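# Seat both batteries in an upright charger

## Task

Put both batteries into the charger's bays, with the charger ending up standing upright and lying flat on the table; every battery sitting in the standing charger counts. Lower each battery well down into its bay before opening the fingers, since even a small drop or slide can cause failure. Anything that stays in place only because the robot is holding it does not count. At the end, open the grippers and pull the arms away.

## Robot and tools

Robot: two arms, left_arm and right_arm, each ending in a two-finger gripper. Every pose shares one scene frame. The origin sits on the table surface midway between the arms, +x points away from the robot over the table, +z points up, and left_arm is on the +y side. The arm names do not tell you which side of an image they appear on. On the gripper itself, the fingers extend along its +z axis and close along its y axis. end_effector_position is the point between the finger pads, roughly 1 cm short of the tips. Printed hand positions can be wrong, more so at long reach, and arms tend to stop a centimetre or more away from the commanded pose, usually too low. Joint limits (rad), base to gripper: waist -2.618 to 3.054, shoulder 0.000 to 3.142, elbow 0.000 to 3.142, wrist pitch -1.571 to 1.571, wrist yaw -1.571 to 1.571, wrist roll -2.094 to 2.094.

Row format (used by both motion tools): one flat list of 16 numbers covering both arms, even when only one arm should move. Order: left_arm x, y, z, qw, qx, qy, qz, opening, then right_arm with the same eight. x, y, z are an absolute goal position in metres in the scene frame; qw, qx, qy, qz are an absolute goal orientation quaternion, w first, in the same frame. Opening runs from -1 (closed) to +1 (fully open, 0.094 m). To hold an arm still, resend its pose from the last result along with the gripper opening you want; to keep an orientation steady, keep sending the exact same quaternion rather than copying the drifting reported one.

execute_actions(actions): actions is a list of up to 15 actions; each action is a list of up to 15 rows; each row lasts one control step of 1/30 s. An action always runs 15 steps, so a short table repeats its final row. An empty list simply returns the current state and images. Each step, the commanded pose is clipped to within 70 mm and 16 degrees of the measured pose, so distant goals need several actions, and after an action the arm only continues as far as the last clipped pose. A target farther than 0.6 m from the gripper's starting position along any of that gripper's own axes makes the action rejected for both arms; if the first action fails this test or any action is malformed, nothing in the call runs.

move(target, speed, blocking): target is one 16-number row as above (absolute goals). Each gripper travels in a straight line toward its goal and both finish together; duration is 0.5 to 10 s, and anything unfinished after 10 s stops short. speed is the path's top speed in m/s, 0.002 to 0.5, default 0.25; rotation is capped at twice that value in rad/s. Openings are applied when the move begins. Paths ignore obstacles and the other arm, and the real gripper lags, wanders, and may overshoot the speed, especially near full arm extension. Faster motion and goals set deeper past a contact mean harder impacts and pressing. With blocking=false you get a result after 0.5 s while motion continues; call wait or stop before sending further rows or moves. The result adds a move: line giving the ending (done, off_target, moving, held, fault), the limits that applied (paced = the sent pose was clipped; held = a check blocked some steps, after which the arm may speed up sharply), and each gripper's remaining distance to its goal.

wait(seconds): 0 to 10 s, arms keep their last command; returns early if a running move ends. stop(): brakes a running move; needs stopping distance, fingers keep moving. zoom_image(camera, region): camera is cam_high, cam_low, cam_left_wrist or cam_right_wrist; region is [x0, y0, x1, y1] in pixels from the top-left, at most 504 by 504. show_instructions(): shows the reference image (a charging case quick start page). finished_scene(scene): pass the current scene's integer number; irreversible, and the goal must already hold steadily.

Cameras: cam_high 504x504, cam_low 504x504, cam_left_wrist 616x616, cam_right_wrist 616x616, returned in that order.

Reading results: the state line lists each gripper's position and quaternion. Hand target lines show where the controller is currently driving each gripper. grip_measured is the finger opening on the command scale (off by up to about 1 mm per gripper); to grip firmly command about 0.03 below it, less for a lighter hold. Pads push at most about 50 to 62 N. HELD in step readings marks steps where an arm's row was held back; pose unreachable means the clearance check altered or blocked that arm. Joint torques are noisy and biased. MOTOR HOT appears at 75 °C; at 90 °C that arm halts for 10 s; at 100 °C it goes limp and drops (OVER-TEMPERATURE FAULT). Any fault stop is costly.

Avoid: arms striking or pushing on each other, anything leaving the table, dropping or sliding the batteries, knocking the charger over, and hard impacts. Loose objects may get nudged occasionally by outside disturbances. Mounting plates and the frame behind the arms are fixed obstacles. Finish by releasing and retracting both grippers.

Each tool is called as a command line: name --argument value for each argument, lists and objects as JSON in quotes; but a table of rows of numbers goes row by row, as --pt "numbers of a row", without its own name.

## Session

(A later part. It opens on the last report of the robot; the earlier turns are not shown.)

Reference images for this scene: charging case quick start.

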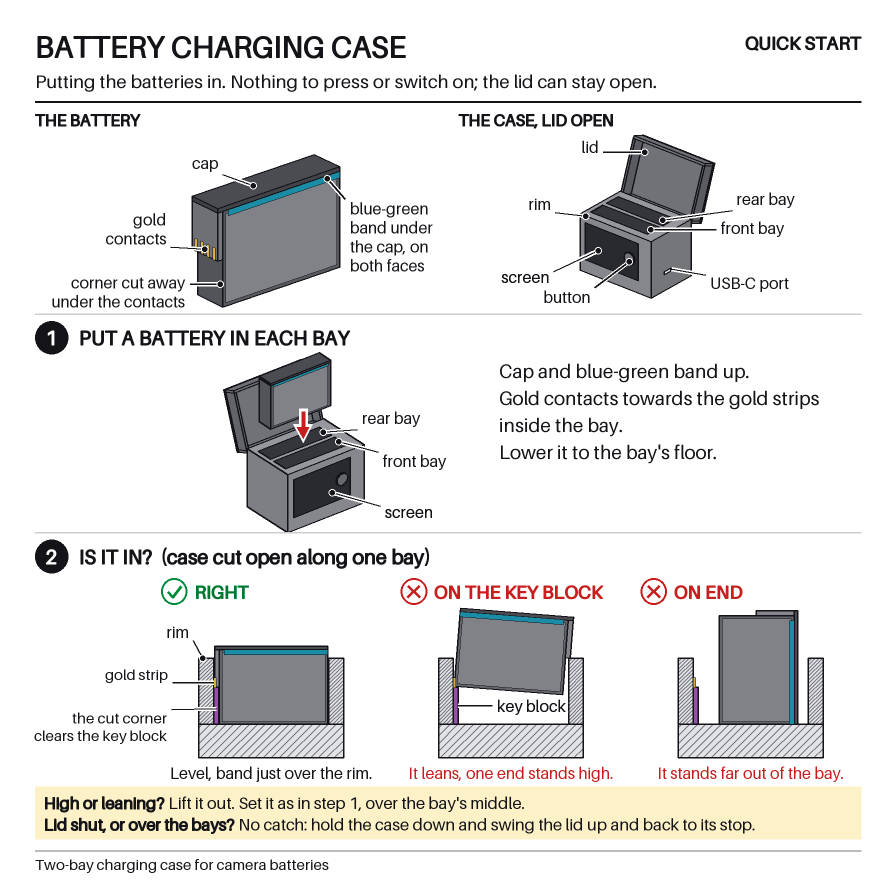

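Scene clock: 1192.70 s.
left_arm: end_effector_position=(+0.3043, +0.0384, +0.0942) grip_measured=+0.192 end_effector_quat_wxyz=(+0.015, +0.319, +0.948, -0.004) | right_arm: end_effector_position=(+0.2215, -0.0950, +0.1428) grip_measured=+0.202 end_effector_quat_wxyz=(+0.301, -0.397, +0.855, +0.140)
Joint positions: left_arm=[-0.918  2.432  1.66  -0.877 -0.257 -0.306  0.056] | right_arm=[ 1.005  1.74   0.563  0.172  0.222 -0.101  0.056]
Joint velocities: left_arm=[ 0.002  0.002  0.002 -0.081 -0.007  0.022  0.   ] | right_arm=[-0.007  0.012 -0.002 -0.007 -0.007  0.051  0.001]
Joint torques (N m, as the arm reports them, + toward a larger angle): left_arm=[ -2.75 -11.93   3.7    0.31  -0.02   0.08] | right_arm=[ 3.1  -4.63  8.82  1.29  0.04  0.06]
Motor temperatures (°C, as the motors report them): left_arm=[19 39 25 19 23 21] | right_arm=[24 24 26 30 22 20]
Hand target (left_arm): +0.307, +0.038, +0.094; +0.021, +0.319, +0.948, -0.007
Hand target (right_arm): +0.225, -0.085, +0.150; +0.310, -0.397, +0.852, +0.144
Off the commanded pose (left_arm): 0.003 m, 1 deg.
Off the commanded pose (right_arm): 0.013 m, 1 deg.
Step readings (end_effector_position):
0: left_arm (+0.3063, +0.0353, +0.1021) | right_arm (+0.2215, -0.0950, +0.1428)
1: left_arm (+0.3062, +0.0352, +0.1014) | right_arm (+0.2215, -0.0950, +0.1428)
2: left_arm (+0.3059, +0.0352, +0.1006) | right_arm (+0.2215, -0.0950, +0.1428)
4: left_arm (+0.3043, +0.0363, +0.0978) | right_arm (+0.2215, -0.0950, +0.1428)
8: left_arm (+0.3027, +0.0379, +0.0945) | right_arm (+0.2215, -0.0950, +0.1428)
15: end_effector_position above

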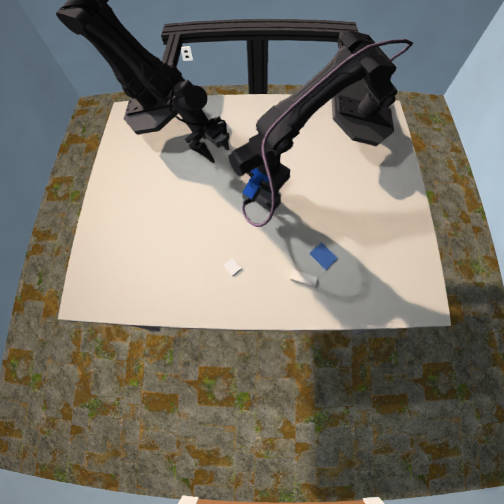

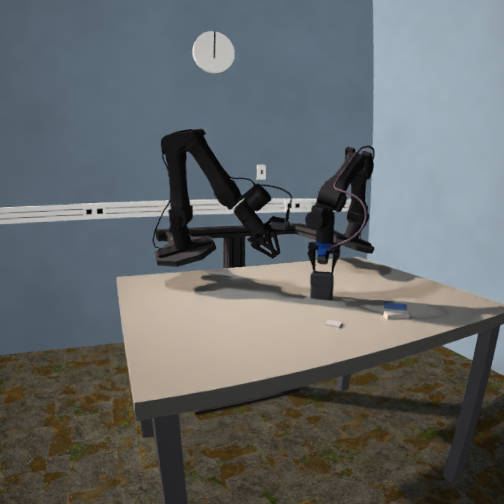

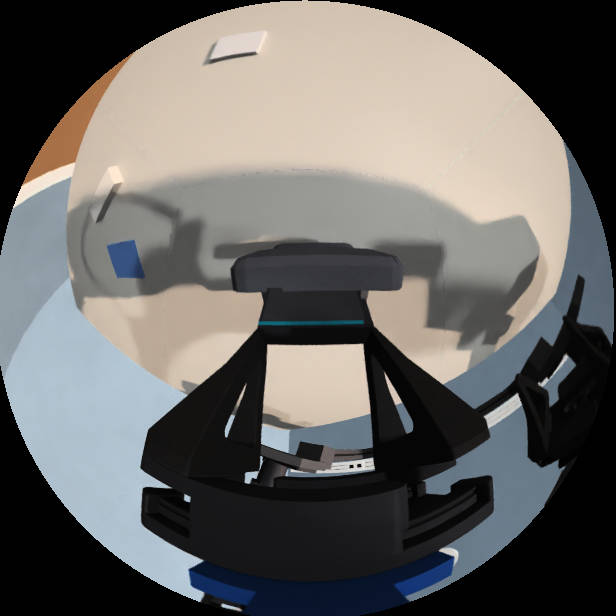

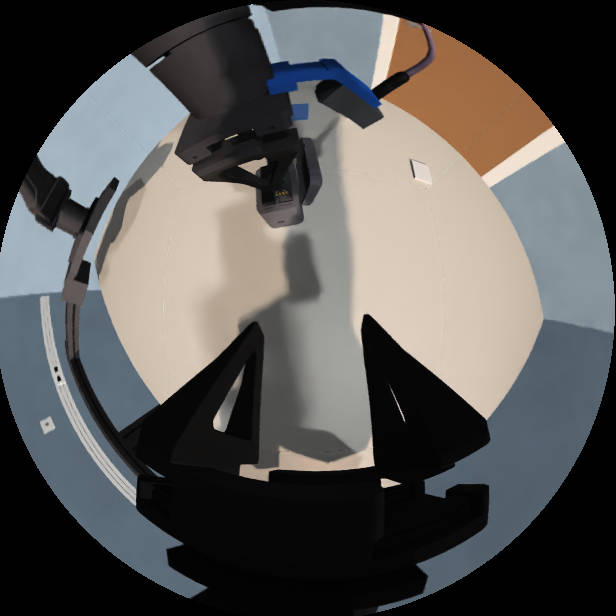

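execute_actions --actions '[[[0.3077,0.0361,0.092,0.021,0.319,0.9475,-0.007,0.14,0.225,-0.085,0.15,0.310,-0.397,0.852,0.1445,0.2]]]'

zoom_image --camera "cam_right_wrist" --region '[255,160,315,220]'

Scene clock: 1201.63 s.
left_arm: end_effector_position=(+0.3043, +0.0384, +0.0942) grip_measured=+0.192 end_effector_quat_wxyz=(+0.015, +0.319, +0.947, -0.004) | right_arm: end_effector_position=(+0.2215, -0.0950, +0.1428) grip_measured=+0.202 end_effector_quat_wxyz=(+0.301, -0.397, +0.855, +0.140)
Joint positions: left_arm=[-0.918  2.432  1.66  -0.877 -0.257 -0.305  0.056] | right_arm=[ 1.005  1.74   0.563  0.172  0.222 -0.101  0.056]
Joint velocities: left_arm=[ 0.002  0.002  0.002 -0.022 -0.007 -0.037  0.   ] | right_arm=[ 0.002 -0.007  0.002 -0.007 -0.037  0.022  0.   ]
Joint torques (N m, as the arm reports them, + toward a larger angle): left_arm=[ -2.59 -11.09   4.23   0.32  -0.05   0.12] | right_arm=[ 3.17 -4.64  8.85  1.31  0.04  0.03]
Motor temperatures (°C, as the motors report them): left_arm=[19 39 24 19 23 21] | right_arm=[24 24 26 30 22 20]
Hand target (left_arm): +0.308, +0.036, +0.092; +0.021, +0.319, +0.948, -0.007
Hand target (right_arm): +0.225, -0.085, +0.150; +0.310, -0.397, +0.852, +0.144
Off the commanded pose (left_arm): 0.005 m, 1 deg.
Off the commanded pose (right_arm): 0.013 m, 1 deg.
Step readings (end_effector_position):
0: left_arm (+0.3043, +0.0384, +0.0942) | right_arm (+0.2215, -0.0950, +0.1428)
1: left_arm (+0.3043, +0.0384, +0.0942) | right_arm (+0.2215, -0.0950, +0.1428)
2: left_arm (+0.3043, +0.0384, +0.0942) | right_arm (+0.2215, -0.0950, +0.1428)
4: left_arm (+0.3043, +0.0384, +0.0942) | right_arm (+0.2215, -0.0950, +0.1428)
8: left_arm (+0.3043, +0.0384, +0.0942) | right_arm (+0.2215, -0.0950, +0.1428)
15: end_effector_position above

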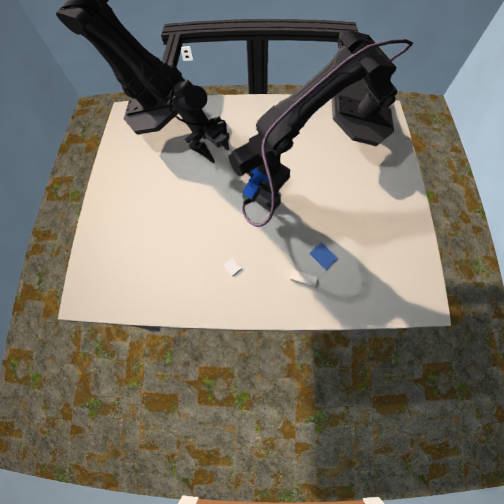

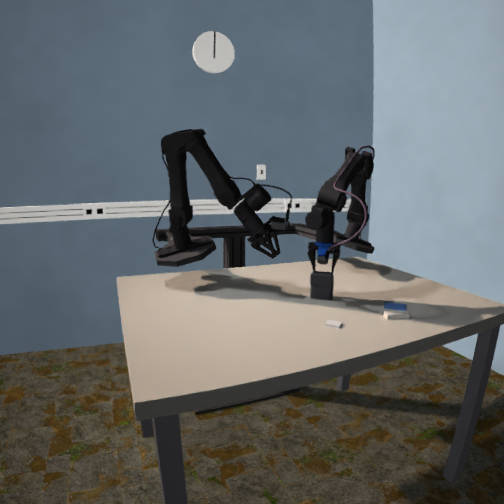

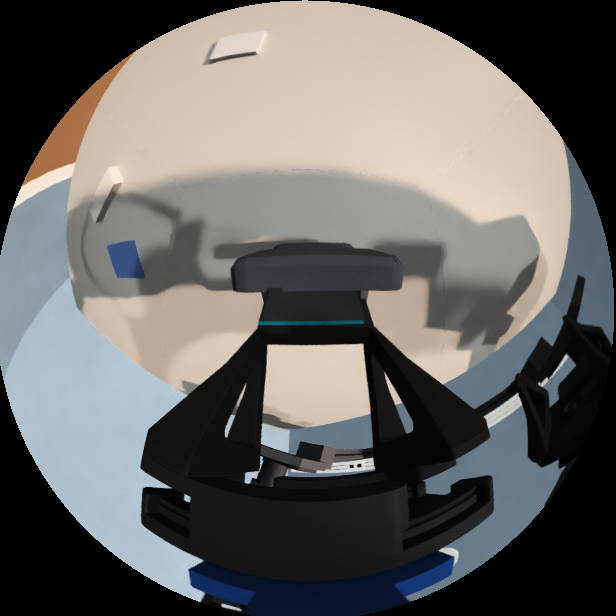

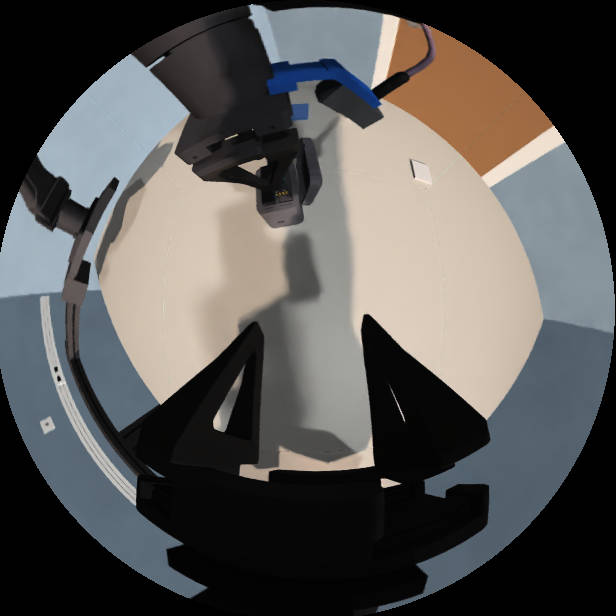

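Region (255, 160, 315, 220) of cam_right_wrist's 616x616 image, scaled by 8.400, with more detail than that image has.

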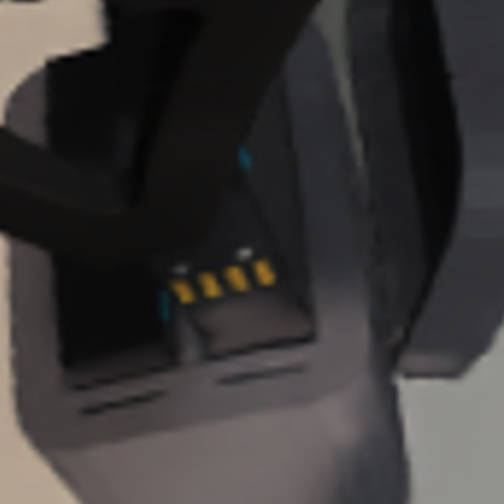

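zoom_image --camera "cam_left_wrist" --region '[220,230,420,340]'

Region (220, 230, 420, 340) of cam_left_wrist's 616x616 image, scaled by 2.520, with more detail than that image has; it fills the top 277 rows of this view, and the rest is white.

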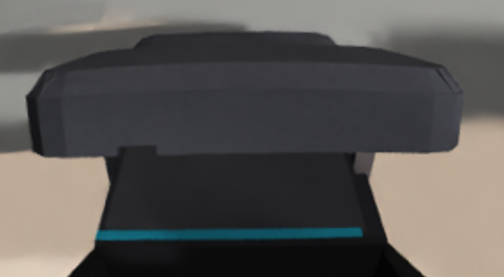

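zoom_image --camera "cam_high" --region '[225,150,305,230]'

Region (225, 150, 305, 230) of cam_high's 504x504 image, scaled by 6.300, with more detail than that image has.

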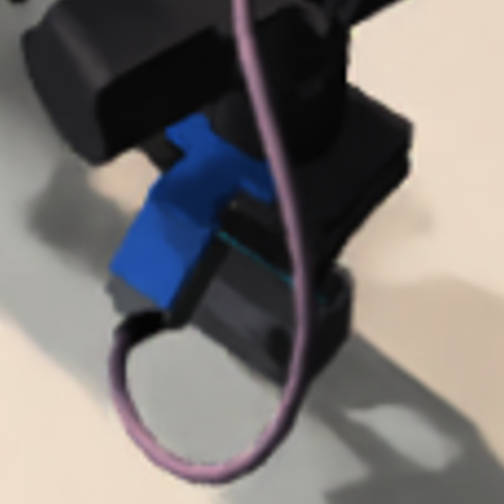

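execute_actions --actions '[[[0.3095,0.0347,0.099,0.021,0.319,0.9475,-0.007,0.14,0.225,-0.085,0.15,0.310,-0.397,0.852,0.1445,0.2]]]'

Scene clock: 1239.37 s.
left_arm: end_effector_position=(+0.3042, +0.0384, +0.0942) grip_measured=+0.192 end_effector_quat_wxyz=(+0.015, +0.320, +0.947, -0.004) | right_arm: end_effector_position=(+0.2215, -0.0950, +0.1428) grip_measured=+0.202 end_effector_quat_wxyz=(+0.301, -0.397, +0.855, +0.140)
Joint positions: left_arm=[-0.918  2.432  1.66  -0.878 -0.257 -0.304  0.056] | right_arm=[ 1.005  1.74   0.563  0.172  0.222 -0.101  0.056]
Joint velocities: left_arm=[ 0.012 -0.017  0.002 -0.007  0.037 -0.007 -0.001] | right_arm=[ 0.012  0.002 -0.012 -0.051 -0.11   0.066 -0.001]
Joint torques (N m, as the arm reports them, + toward a larger angle): left_arm=[ -2.83 -11.54   5.72   0.11  -0.08   0.04] | right_arm=[ 3.   -4.42  8.91  1.32  0.03  0.05]
Motor temperatures (°C, as the motors report them): left_arm=[19 38 24 19 23 21] | right_arm=[24 24 27 30 22 20]
Hand target (left_arm): +0.309, +0.035, +0.099; +0.021, +0.319, +0.947, -0.007
Hand target (right_arm): +0.225, -0.085, +0.150; +0.310, -0.397, +0.852, +0.144
Off the commanded pose (left_arm): 0.008 m, 1 deg.
Off the commanded pose (right_arm): 0.013 m, 1 deg.
Step readings (end_effector_position):
0: left_arm (+0.3043, +0.0384, +0.0942) | right_arm (+0.2215, -0.0950, +0.1428)
1: left_arm (+0.3043, +0.0384, +0.0942) | right_arm (+0.2215, -0.0950, +0.1428)
2: left_arm (+0.3042, +0.0384, +0.0942) | right_arm (+0.2215, -0.0950, +0.1428)
4: left_arm (+0.3042, +0.0384, +0.0942) | right_arm (+0.2215, -0.0950, +0.1428)
8: left_arm (+0.3042, +0.0384, +0.0942) | right_arm (+0.2215, -0.0950, +0.1428)
15: end_effector_position above

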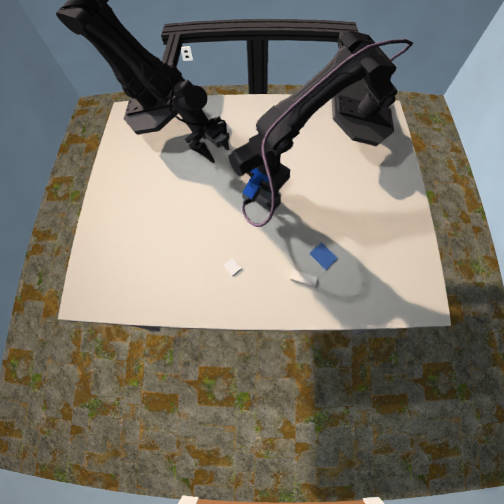

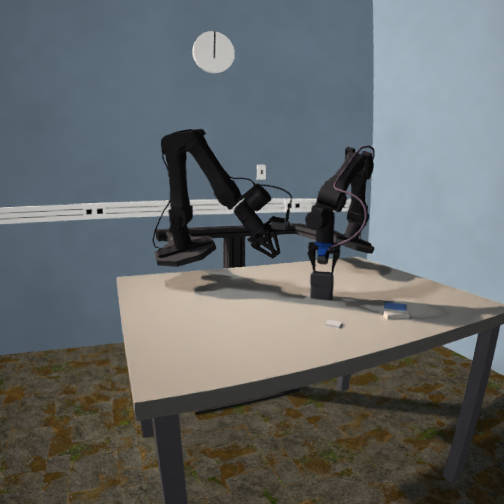

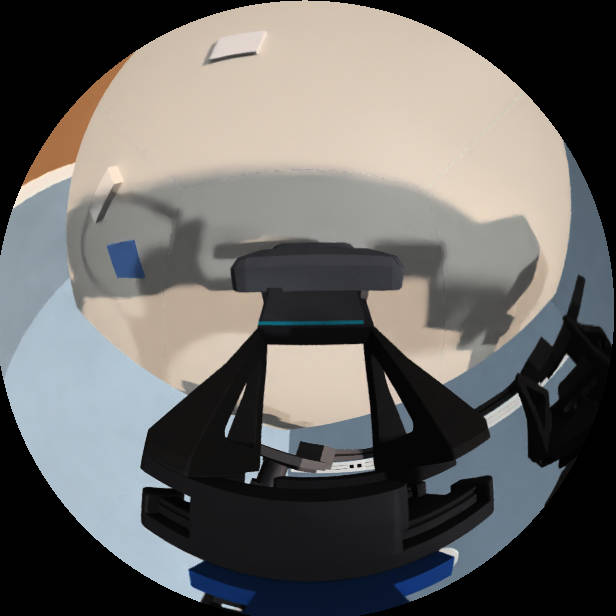

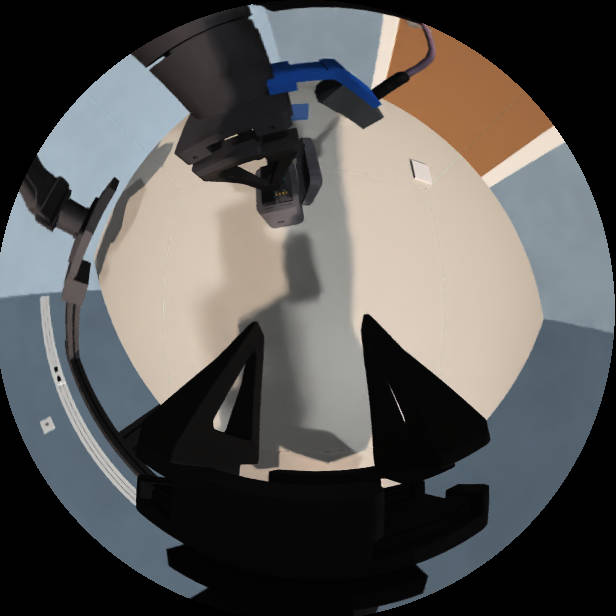

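execute_actions --actions '[[[0.3111,0.0336,0.103,0.021,0.319,0.9475,-0.007,0.14,0.225,-0.085,0.15,0.310,-0.397,0.852,0.1445,0.2]]]'

Scene clock: 1242.23 s.
left_arm: end_effector_position=(+0.3037, +0.0394, +0.0946) grip_measured=+0.192 end_effector_quat_wxyz=(+0.011, +0.321, +0.947, -0.002) | right_arm: end_effector_position=(+0.2215, -0.0950, +0.1428) grip_measured=+0.202 end_effector_quat_wxyz=(+0.301, -0.397, +0.855, +0.140)
Joint positions: left_arm=[-0.918  2.436  1.669 -0.893 -0.257 -0.304  0.056] | right_arm=[ 1.005  1.74   0.563  0.172  0.222 -0.101  0.056]
Joint velocities: left_arm=[-0.002  0.007  0.002 -0.066  0.051  0.037  0.001] | right_arm=[ 0.002  0.012 -0.017 -0.007 -0.066 -0.022  0.001]
Joint torques (N m, as the arm reports them, + toward a larger angle): left_arm=[ -2.85 -11.87   6.03   0.1   -0.05   0.03] | right_arm=[ 3.11 -4.54  8.86  1.32  0.03  0.04]
Motor temperatures (°C, as the motors report them): left_arm=[19 39 24 19 23 21] | right_arm=[24 24 27 30 22 20]
Hand target (left_arm): +0.311, +0.034, +0.103; +0.021, +0.319, +0.948, -0.007
Hand target (right_arm): +0.225, -0.085, +0.150; +0.310, -0.397, +0.852, +0.144
Off the commanded pose (left_arm): 0.013 m, 1 deg.
Off the commanded pose (right_arm): 0.013 m, 1 deg.
Step readings (end_effector_position):
0: left_arm (+0.3042, +0.0384, +0.0942) | right_arm (+0.2215, -0.0950, +0.1428)
1: left_arm (+0.3042, +0.0386, +0.0943) | right_arm (+0.2215, -0.0950, +0.1428)
2: left_arm (+0.3040, +0.0389, +0.0944) | right_arm (+0.2215, -0.0950, +0.1428)
4: left_arm (+0.3042, +0.0387, +0.0946) | right_arm (+0.2215, -0.0950, +0.1428)
8: left_arm (+0.3042, +0.0388, +0.0948) | right_arm (+0.2215, -0.0950, +0.1428)
15: end_effector_position above

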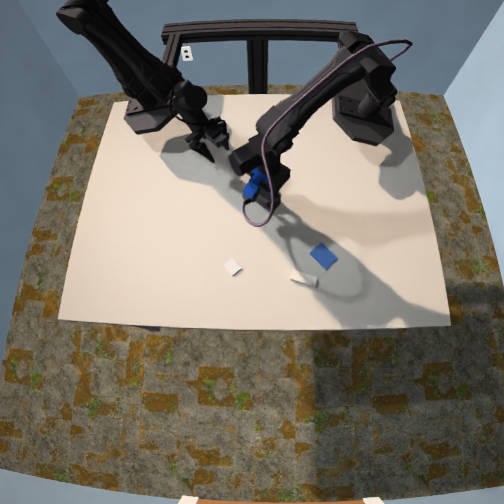

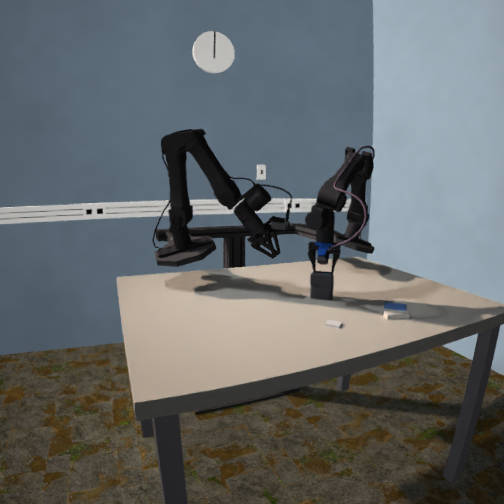

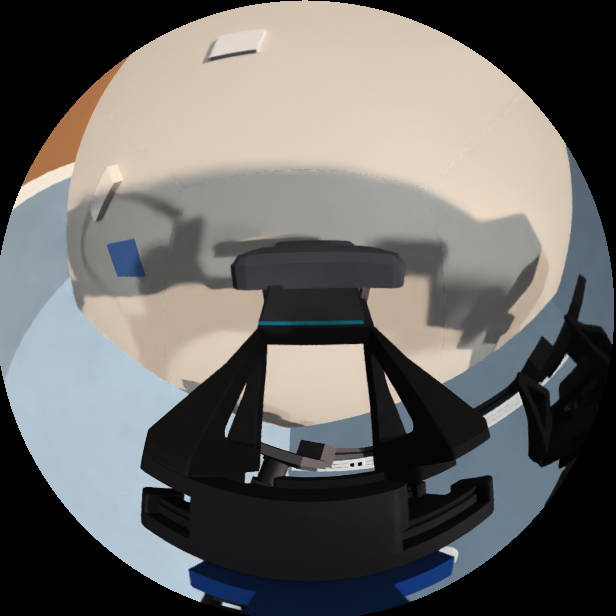

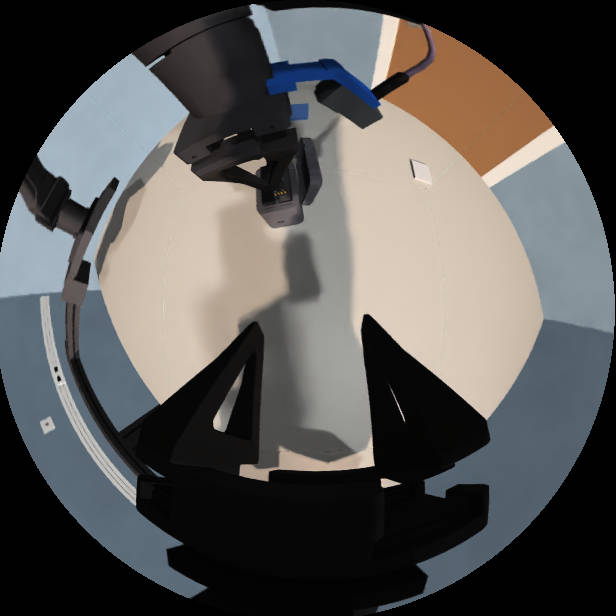

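execute_actions --actions '[[[0.3068,0.0362,0.096,0.021,0.319,0.9475,-0.007,0.14,0.225,-0.085,0.15,0.310,-0.397,0.852,0.1445,0.2]]]'

Scene clock: 1247.20 s.
left_arm: end_effector_position=(+0.3047, +0.0380, +0.0947) grip_measured=+0.192 end_effector_quat_wxyz=(+0.014, +0.320, +0.947, -0.004) | right_arm: end_effector_position=(+0.2215, -0.0950, +0.1428) grip_measured=+0.202 end_effector_quat_wxyz=(+0.301, -0.397, +0.855, +0.140)
Joint positions: left_arm=[-0.918  2.436  1.669 -0.886 -0.257 -0.304  0.056] | right_arm=[ 1.005  1.74   0.563  0.172  0.222 -0.101  0.056]
Joint velocities: left_arm=[-0.012  0.002  0.002 -0.007 -0.037 -0.081  0.001] | right_arm=[ 0.007  0.002 -0.007 -0.11  -0.066 -0.007  0.001]
Joint torques (N m, as the arm reports them, + toward a larger angle): left_arm=[ -3.06 -12.13   3.64   0.31  -0.05   0.03] | right_arm=[ 3.03 -4.49  8.84  1.33  0.02  0.02]
Motor temperatures (°C, as the motors report them): left_arm=[19 39 25 19 23 21] | right_arm=[24 24 27 30 22 20]
Hand target (left_arm): +0.307, +0.036, +0.096; +0.021, +0.319, +0.948, -0.007
Hand target (right_arm): +0.225, -0.085, +0.150; +0.310, -0.397, +0.852, +0.144
Off the commanded pose (left_arm): 0.003 m, 1 deg.
Off the commanded pose (right_arm): 0.013 m, 1 deg.
Step readings (end_effector_position):
0: left_arm (+0.3036, +0.0395, +0.0946) | right_arm (+0.2215, -0.0950, +0.1428)
1: left_arm (+0.3037, +0.0394, +0.0946) | right_arm (+0.2215, -0.0950, +0.1428)
2: left_arm (+0.3039, +0.0391, +0.0946) | right_arm (+0.2215, -0.0950, +0.1428)
4: left_arm (+0.3043, +0.0386, +0.0946) | right_arm (+0.2215, -0.0950, +0.1428)
8: left_arm (+0.3047, +0.0381, +0.0947) | right_arm (+0.2215, -0.0950, +0.1428)
15: end_effector_position above

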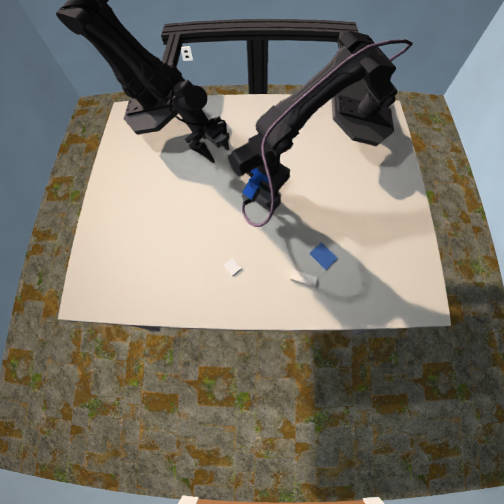

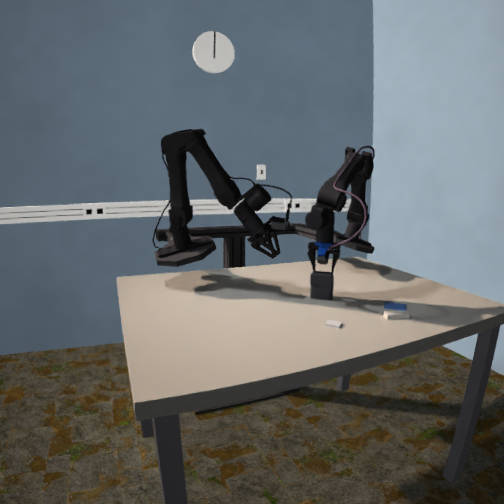

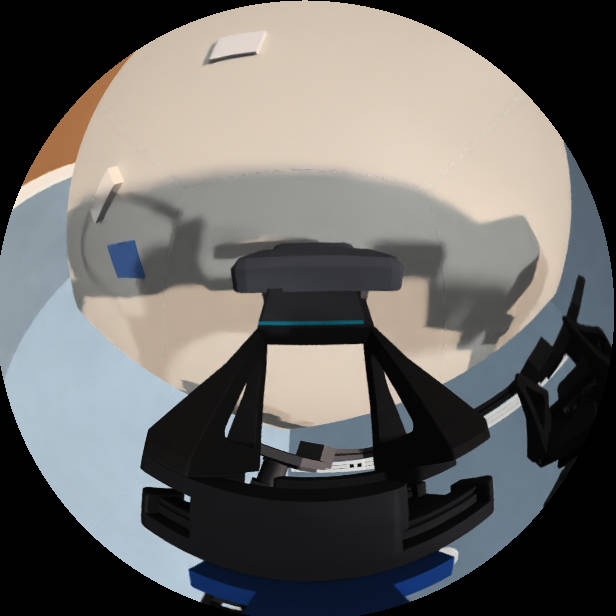

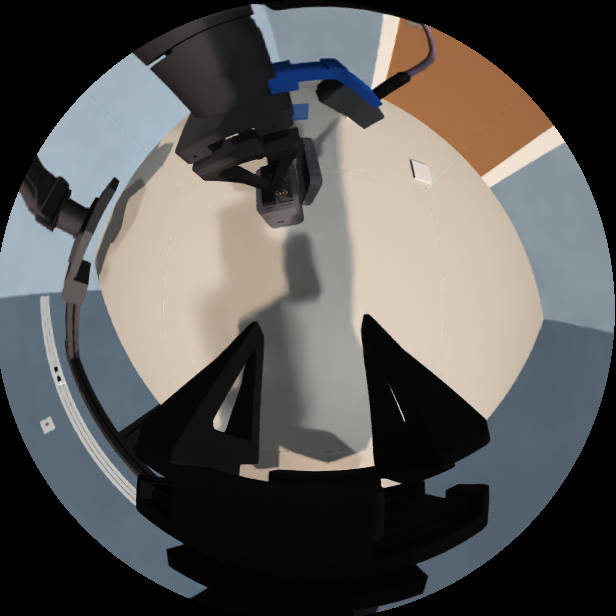

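execute_actions --actions '[[[0.3080,0.0353,0.095,0.021,0.319,0.9475,-0.007,0.14,0.225,-0.085,0.15,0.310,-0.397,0.852,0.1445,0.2]]]'

zoom_image --camera "cam_right_wrist" --region '[255,160,315,220]'

Scene clock: 1251.17 s.
left_arm: end_effector_position=(+0.3047, +0.0380, +0.0947) grip_measured=+0.192 end_effector_quat_wxyz=(+0.014, +0.320, +0.947, -0.004) | right_arm: end_effector_position=(+0.2215, -0.0950, +0.1428) grip_measured=+0.202 end_effector_quat_wxyz=(+0.301, -0.397, +0.855, +0.140)
Joint positions: left_arm=[-0.918  2.436  1.669 -0.886 -0.257 -0.304  0.056] | right_arm=[ 1.005  1.74   0.563  0.172  0.222 -0.101  0.056]
Joint velocities: left_arm=[ 0.022  0.017  0.012 -0.051 -0.022 -0.022  0.   ] | right_arm=[-0.017 -0.022  0.007 -0.022 -0.022  0.007  0.001]
Joint torques (N m, as the arm reports them, + toward a larger angle): left_arm=[ -2.86 -11.75   4.23   0.33  -0.08   0.06] | right_arm=[ 3.13 -4.59  8.84  1.33  0.05  0.03]
Motor temperatures (°C, as the motors report them): left_arm=[19 39 24 19 23 21] | right_arm=[24 24 27 30 22 20]
Hand target (left_arm): +0.308, +0.035, +0.095; +0.021, +0.319, +0.948, -0.007
Hand target (right_arm): +0.225, -0.085, +0.150; +0.310, -0.397, +0.852, +0.144
Off the commanded pose (left_arm): 0.004 m, 1 deg.
Off the commanded pose (right_arm): 0.013 m, 1 deg.
Step readings (end_effector_position):
0: left_arm (+0.3047, +0.0380, +0.0947) | right_arm (+0.2215, -0.0950, +0.1428)
1: left_arm (+0.3047, +0.0380, +0.0947) | right_arm (+0.2215, -0.0950, +0.1428)
2: left_arm (+0.3047, +0.0380, +0.0947) | right_arm (+0.2215, -0.0950, +0.1428)
4: left_arm (+0.3047, +0.0380, +0.0947) | right_arm (+0.2215, -0.0950, +0.1428)
8: left_arm (+0.3047, +0.0380, +0.0947) | right_arm (+0.2215, -0.0950, +0.1428)
15: end_effector_position above

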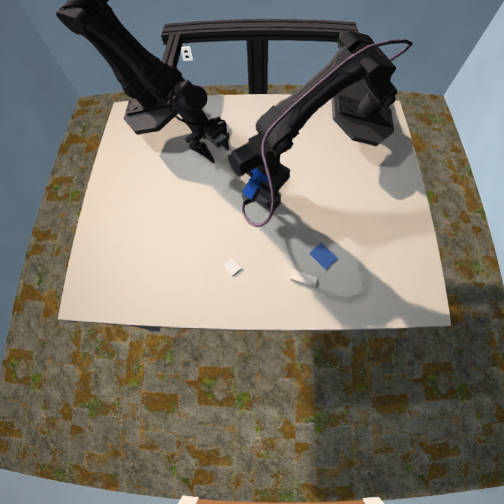

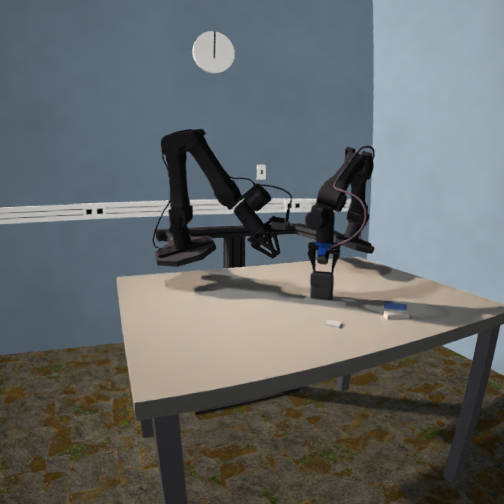

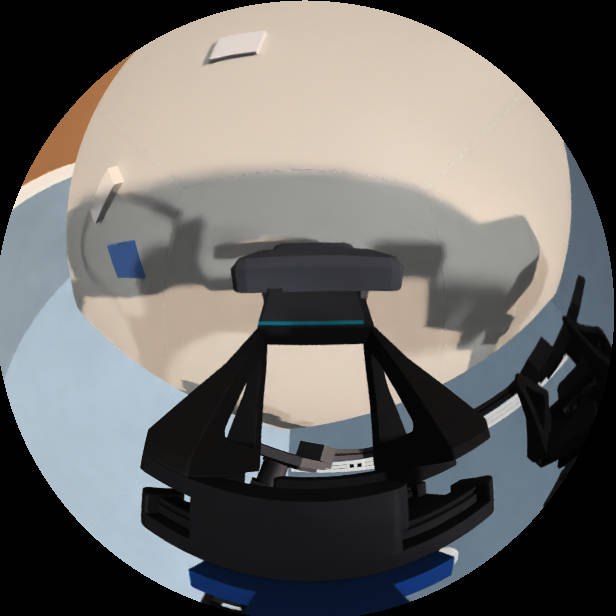

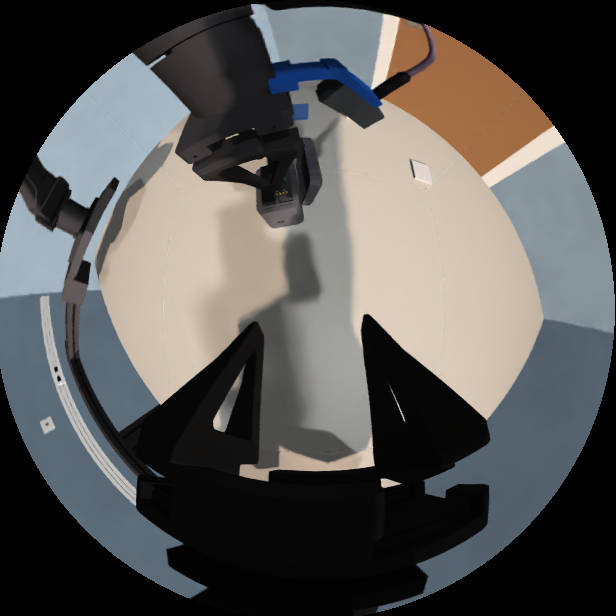

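Region (255, 160, 315, 220) of cam_right_wrist's 616x616 image, scaled by 8.400, with more detail than that image has.

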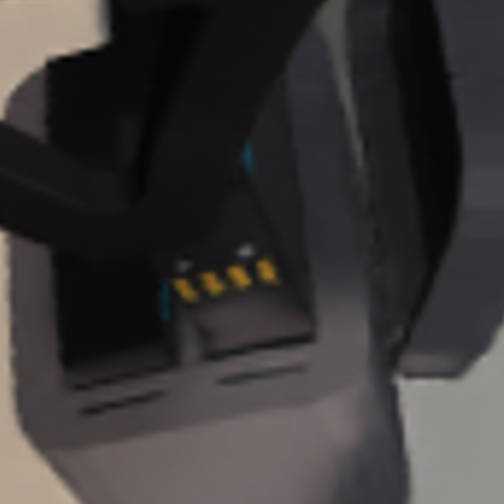

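execute_actions --actions '[[[0.3118,0.0331,0.104,0.021,0.319,0.9475,-0.007,0.14,0.225,-0.085,0.15,0.310,-0.397,0.852,0.1445,0.2]],[[0.3085,0.0349,0.098,0.021,0.319,0.9475,-0.007,0.14,0.225,-0.085,0.15,0.310,-0.397,0.852,0.1445,0.2]]]'

Scene clock: 1272.50 s.
left_arm: end_effector_position=(+0.3035, +0.0397, +0.0946) grip_measured=+0.192 end_effector_quat_wxyz=(+0.010, +0.321, +0.947, -0.001) | right_arm: end_effector_position=(+0.2215, -0.0950, +0.1428) grip_measured=+0.202 end_effector_quat_wxyz=(+0.301, -0.397, +0.855, +0.140)
Joint positions: left_arm=[-0.918  2.436  1.669 -0.894 -0.257 -0.304  0.056] | right_arm=[ 1.005  1.74   0.563  0.172  0.222 -0.101  0.056]
Joint velocities: left_arm=[-0.007 -0.007  0.012 -0.022  0.007 -0.022 -0.   ] | right_arm=[0.007 0.002 0.007 0.022 0.037 0.051 0.   ]
Joint torques (N m, as the arm reports them, + toward a larger angle): left_arm=[ -2.89 -11.93   4.73   0.28  -0.06   0.02] | right_arm=[ 2.99 -4.63  8.89  1.33  0.05  0.03]
Motor temperatures (°C, as the motors report them): left_arm=[19 39 24 19 23 21] | right_arm=[24 24 27 31 22 20]
Hand target (left_arm): +0.308, +0.035, +0.098; +0.021, +0.319, +0.948, -0.007
Hand target (right_arm): +0.225, -0.085, +0.150; +0.310, -0.397, +0.852, +0.144
Off the commanded pose (left_arm): 0.008 m, 1 deg.
Off the commanded pose (right_arm): 0.013 m, 1 deg.
Step readings (end_effector_position; steps 1 to 15: 1st action; 16 to 30: 2nd action):
0: left_arm (+0.3047, +0.0380, +0.0947) | right_arm (+0.2215, -0.0950, +0.1428)
1: left_arm (+0.3045, +0.0382, +0.0947) | right_arm (+0.2215, -0.0950, +0.1428)
2: left_arm (+0.3043, +0.0386, +0.0946) | right_arm (+0.2215, -0.0950, +0.1428)
4: left_arm (+0.3037, +0.0394, +0.0946) | right_arm (+0.2215, -0.0950, +0.1428)
8: left_arm (+0.3035, +0.0397, +0.0946) | right_arm (+0.2215, -0.0950, +0.1428)
15: left_arm (+0.3035, +0.0397, +0.0946) | right_arm (+0.2215, -0.0950, +0.1428)
16: left_arm (+0.3035, +0.0397, +0.0946) | right_arm (+0.2215, -0.0950, +0.1428)
17: left_arm (+0.3035, +0.0397, +0.0946) | right_arm (+0.2215, -0.0950, +0.1428)
19: left_arm (+0.3035, +0.0397, +0.0946) | right_arm (+0.2215, -0.0950, +0.1428)
23: left_arm (+0.3035, +0.0397, +0.0946) | right_arm (+0.2215, -0.0950, +0.1428)
30: end_effector_position above

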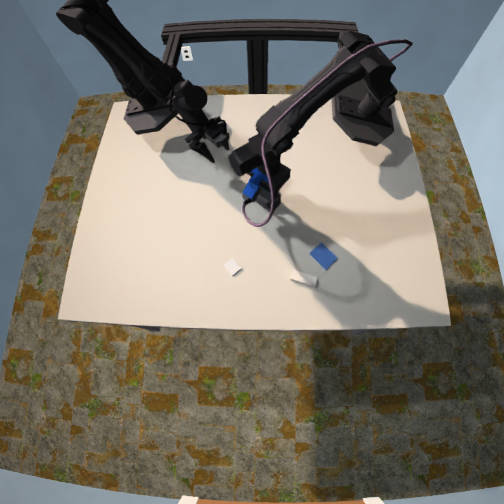

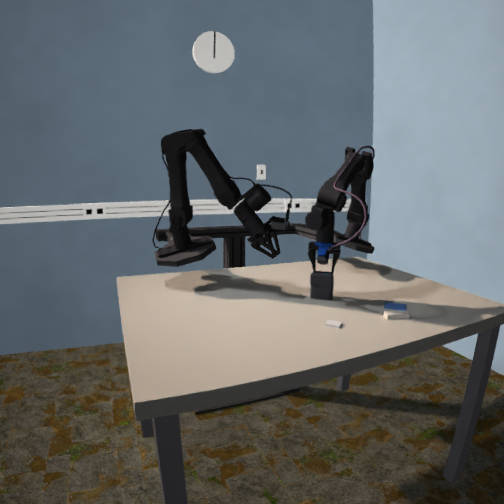

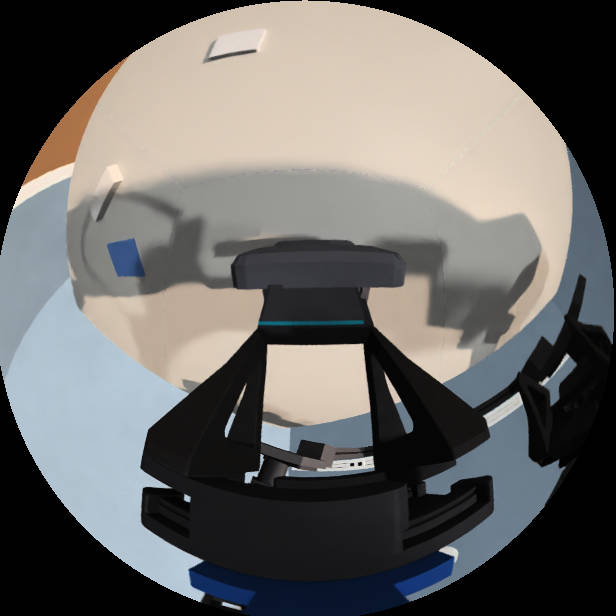

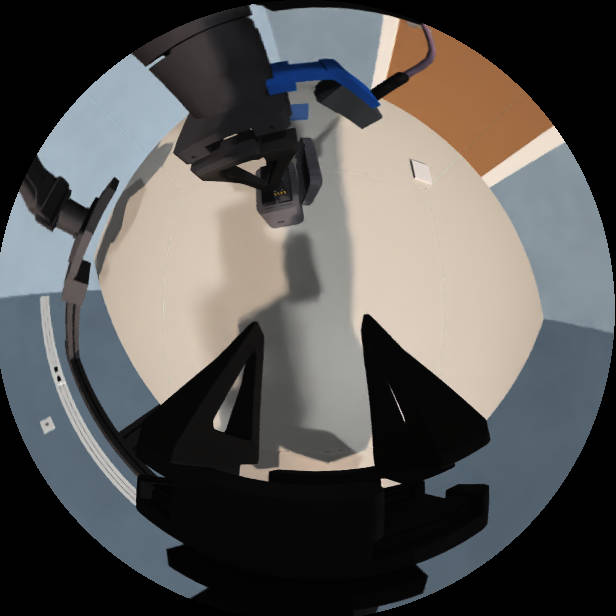

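execute_actions --actions '[[[0.3035,0.0397,0.112,0.021,0.319,0.9475,-0.007,0.14,0.225,-0.085,0.15,0.310,-0.397,0.852,0.1445,0.2],[0.3035,0.0397,0.112,0.021,0.319,0.9475,-0.007,0.14,0.225,-0.085,0.15,0.310,-0.397,0.852,0.1445,0.2],[0.307,0.037,0.114,0.021,0.319,0.9475,-0.007,0.14,0.225,-0.085,0.15,0.310,-0.397,0.852,0.1445,0.2],[0.311,0.034,0.116,0.021,0.319,0.9475,-0.007,0.14,0.225,-0.085,0.15,0.310,-0.397,0.852,0.1445,0.2],[0.3169,0.0292,0.116,0.021,0.319,0.9475,-0.007,0.14,0.225,-0.085,0.15,0.310,-0.397,0.852,0.1445,0.2]]]'

Scene clock: 1279.50 s.
left_arm: end_effector_position=(+0.3125, +0.0328, +0.1084) grip_measured=+0.192 end_effector_quat_wxyz=(+0.016, +0.319, +0.948, -0.005) | right_arm: end_effector_position=(+0.2215, -0.0950, +0.1428) grip_measured=+0.202 end_effector_quat_wxyz=(+0.301, -0.397, +0.855, +0.140)
Joint positions: left_arm=[-0.918  2.443  1.742 -0.947 -0.257 -0.306  0.056] | right_arm=[ 1.005  1.74   0.563  0.172  0.222 -0.101  0.056]
Joint velocities: left_arm=[-0.027 -0.007 -0.007 -0.11  -0.022 -0.022 -0.002] | right_arm=[-0.007 -0.007 -0.027 -0.037 -0.007 -0.081 -0.   ]
Joint torques (N m, as the arm reports them, + toward a larger angle): left_arm=[ -3.12 -11.85   6.07   0.16  -0.03   0.04] | right_arm=[ 3.02 -4.57  8.83  1.32  0.06  0.05]
Motor temperatures (°C, as the motors report them): left_arm=[19 39 24 19 23 21] | right_arm=[24 24 27 31 22 20]
Hand target (left_arm): +0.317, +0.029, +0.116; +0.021, +0.319, +0.948, -0.007
Hand target (right_arm): +0.225, -0.085, +0.150; +0.310, -0.397, +0.852, +0.144
Off the commanded pose (left_arm): 0.009 m, 1 deg.
Off the commanded pose (right_arm): 0.013 m, 1 deg.
Step readings (end_effector_position):
0: left_arm (+0.3035, +0.0397, +0.0946) | right_arm (+0.2215, -0.0950, +0.1428)
1: left_arm (+0.3037, +0.0396, +0.0951) | right_arm (+0.2215, -0.0950, +0.1428)
2: left_arm (+0.3038, +0.0398, +0.0958) | right_arm (+0.2215, -0.0950, +0.1428)
4: left_arm (+0.3038, +0.0405, +0.0974) | right_arm (+0.2215, -0.0950, +0.1428)
8: left_arm (+0.3099, +0.0347, +0.1041) | right_arm (+0.2215, -0.0950, +0.1428)
15: end_effector_position above

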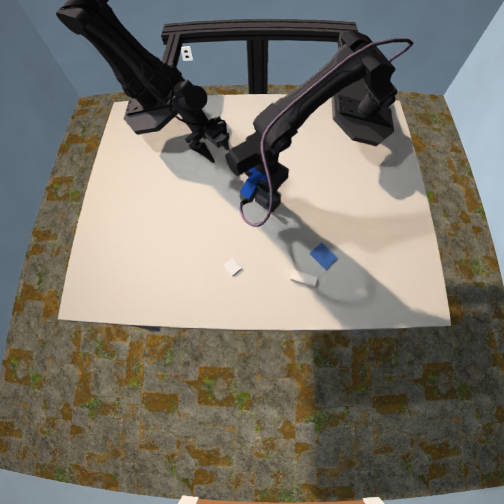

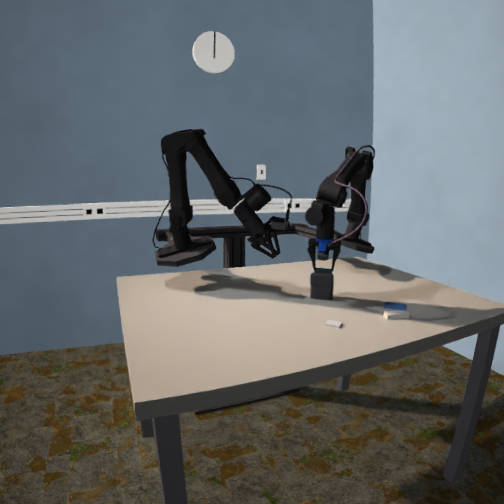

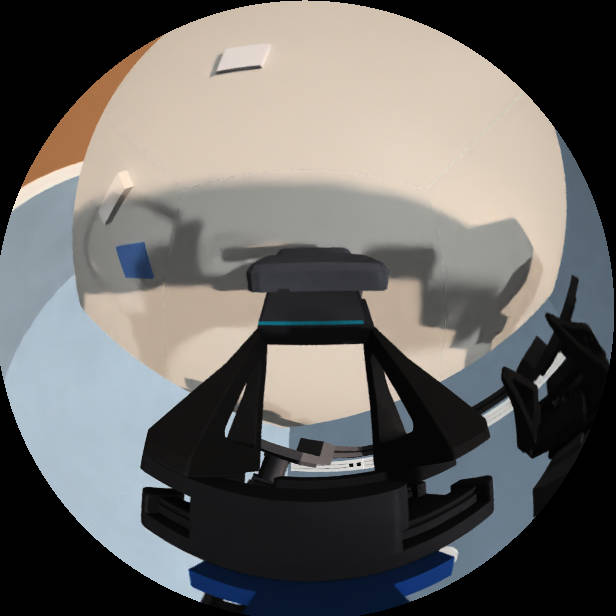

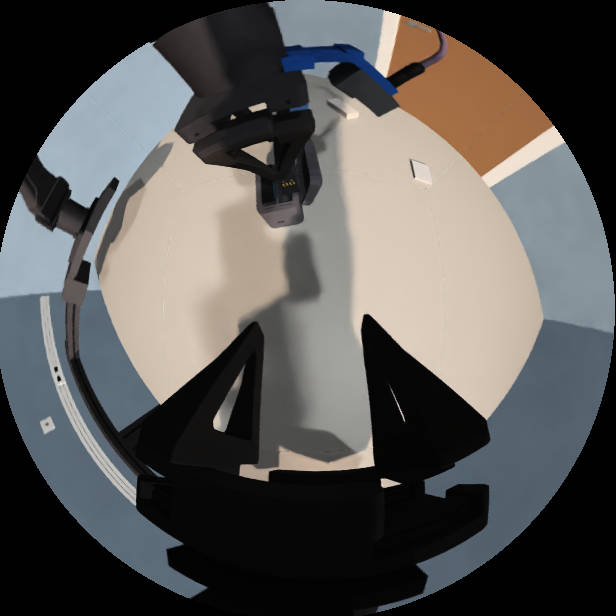

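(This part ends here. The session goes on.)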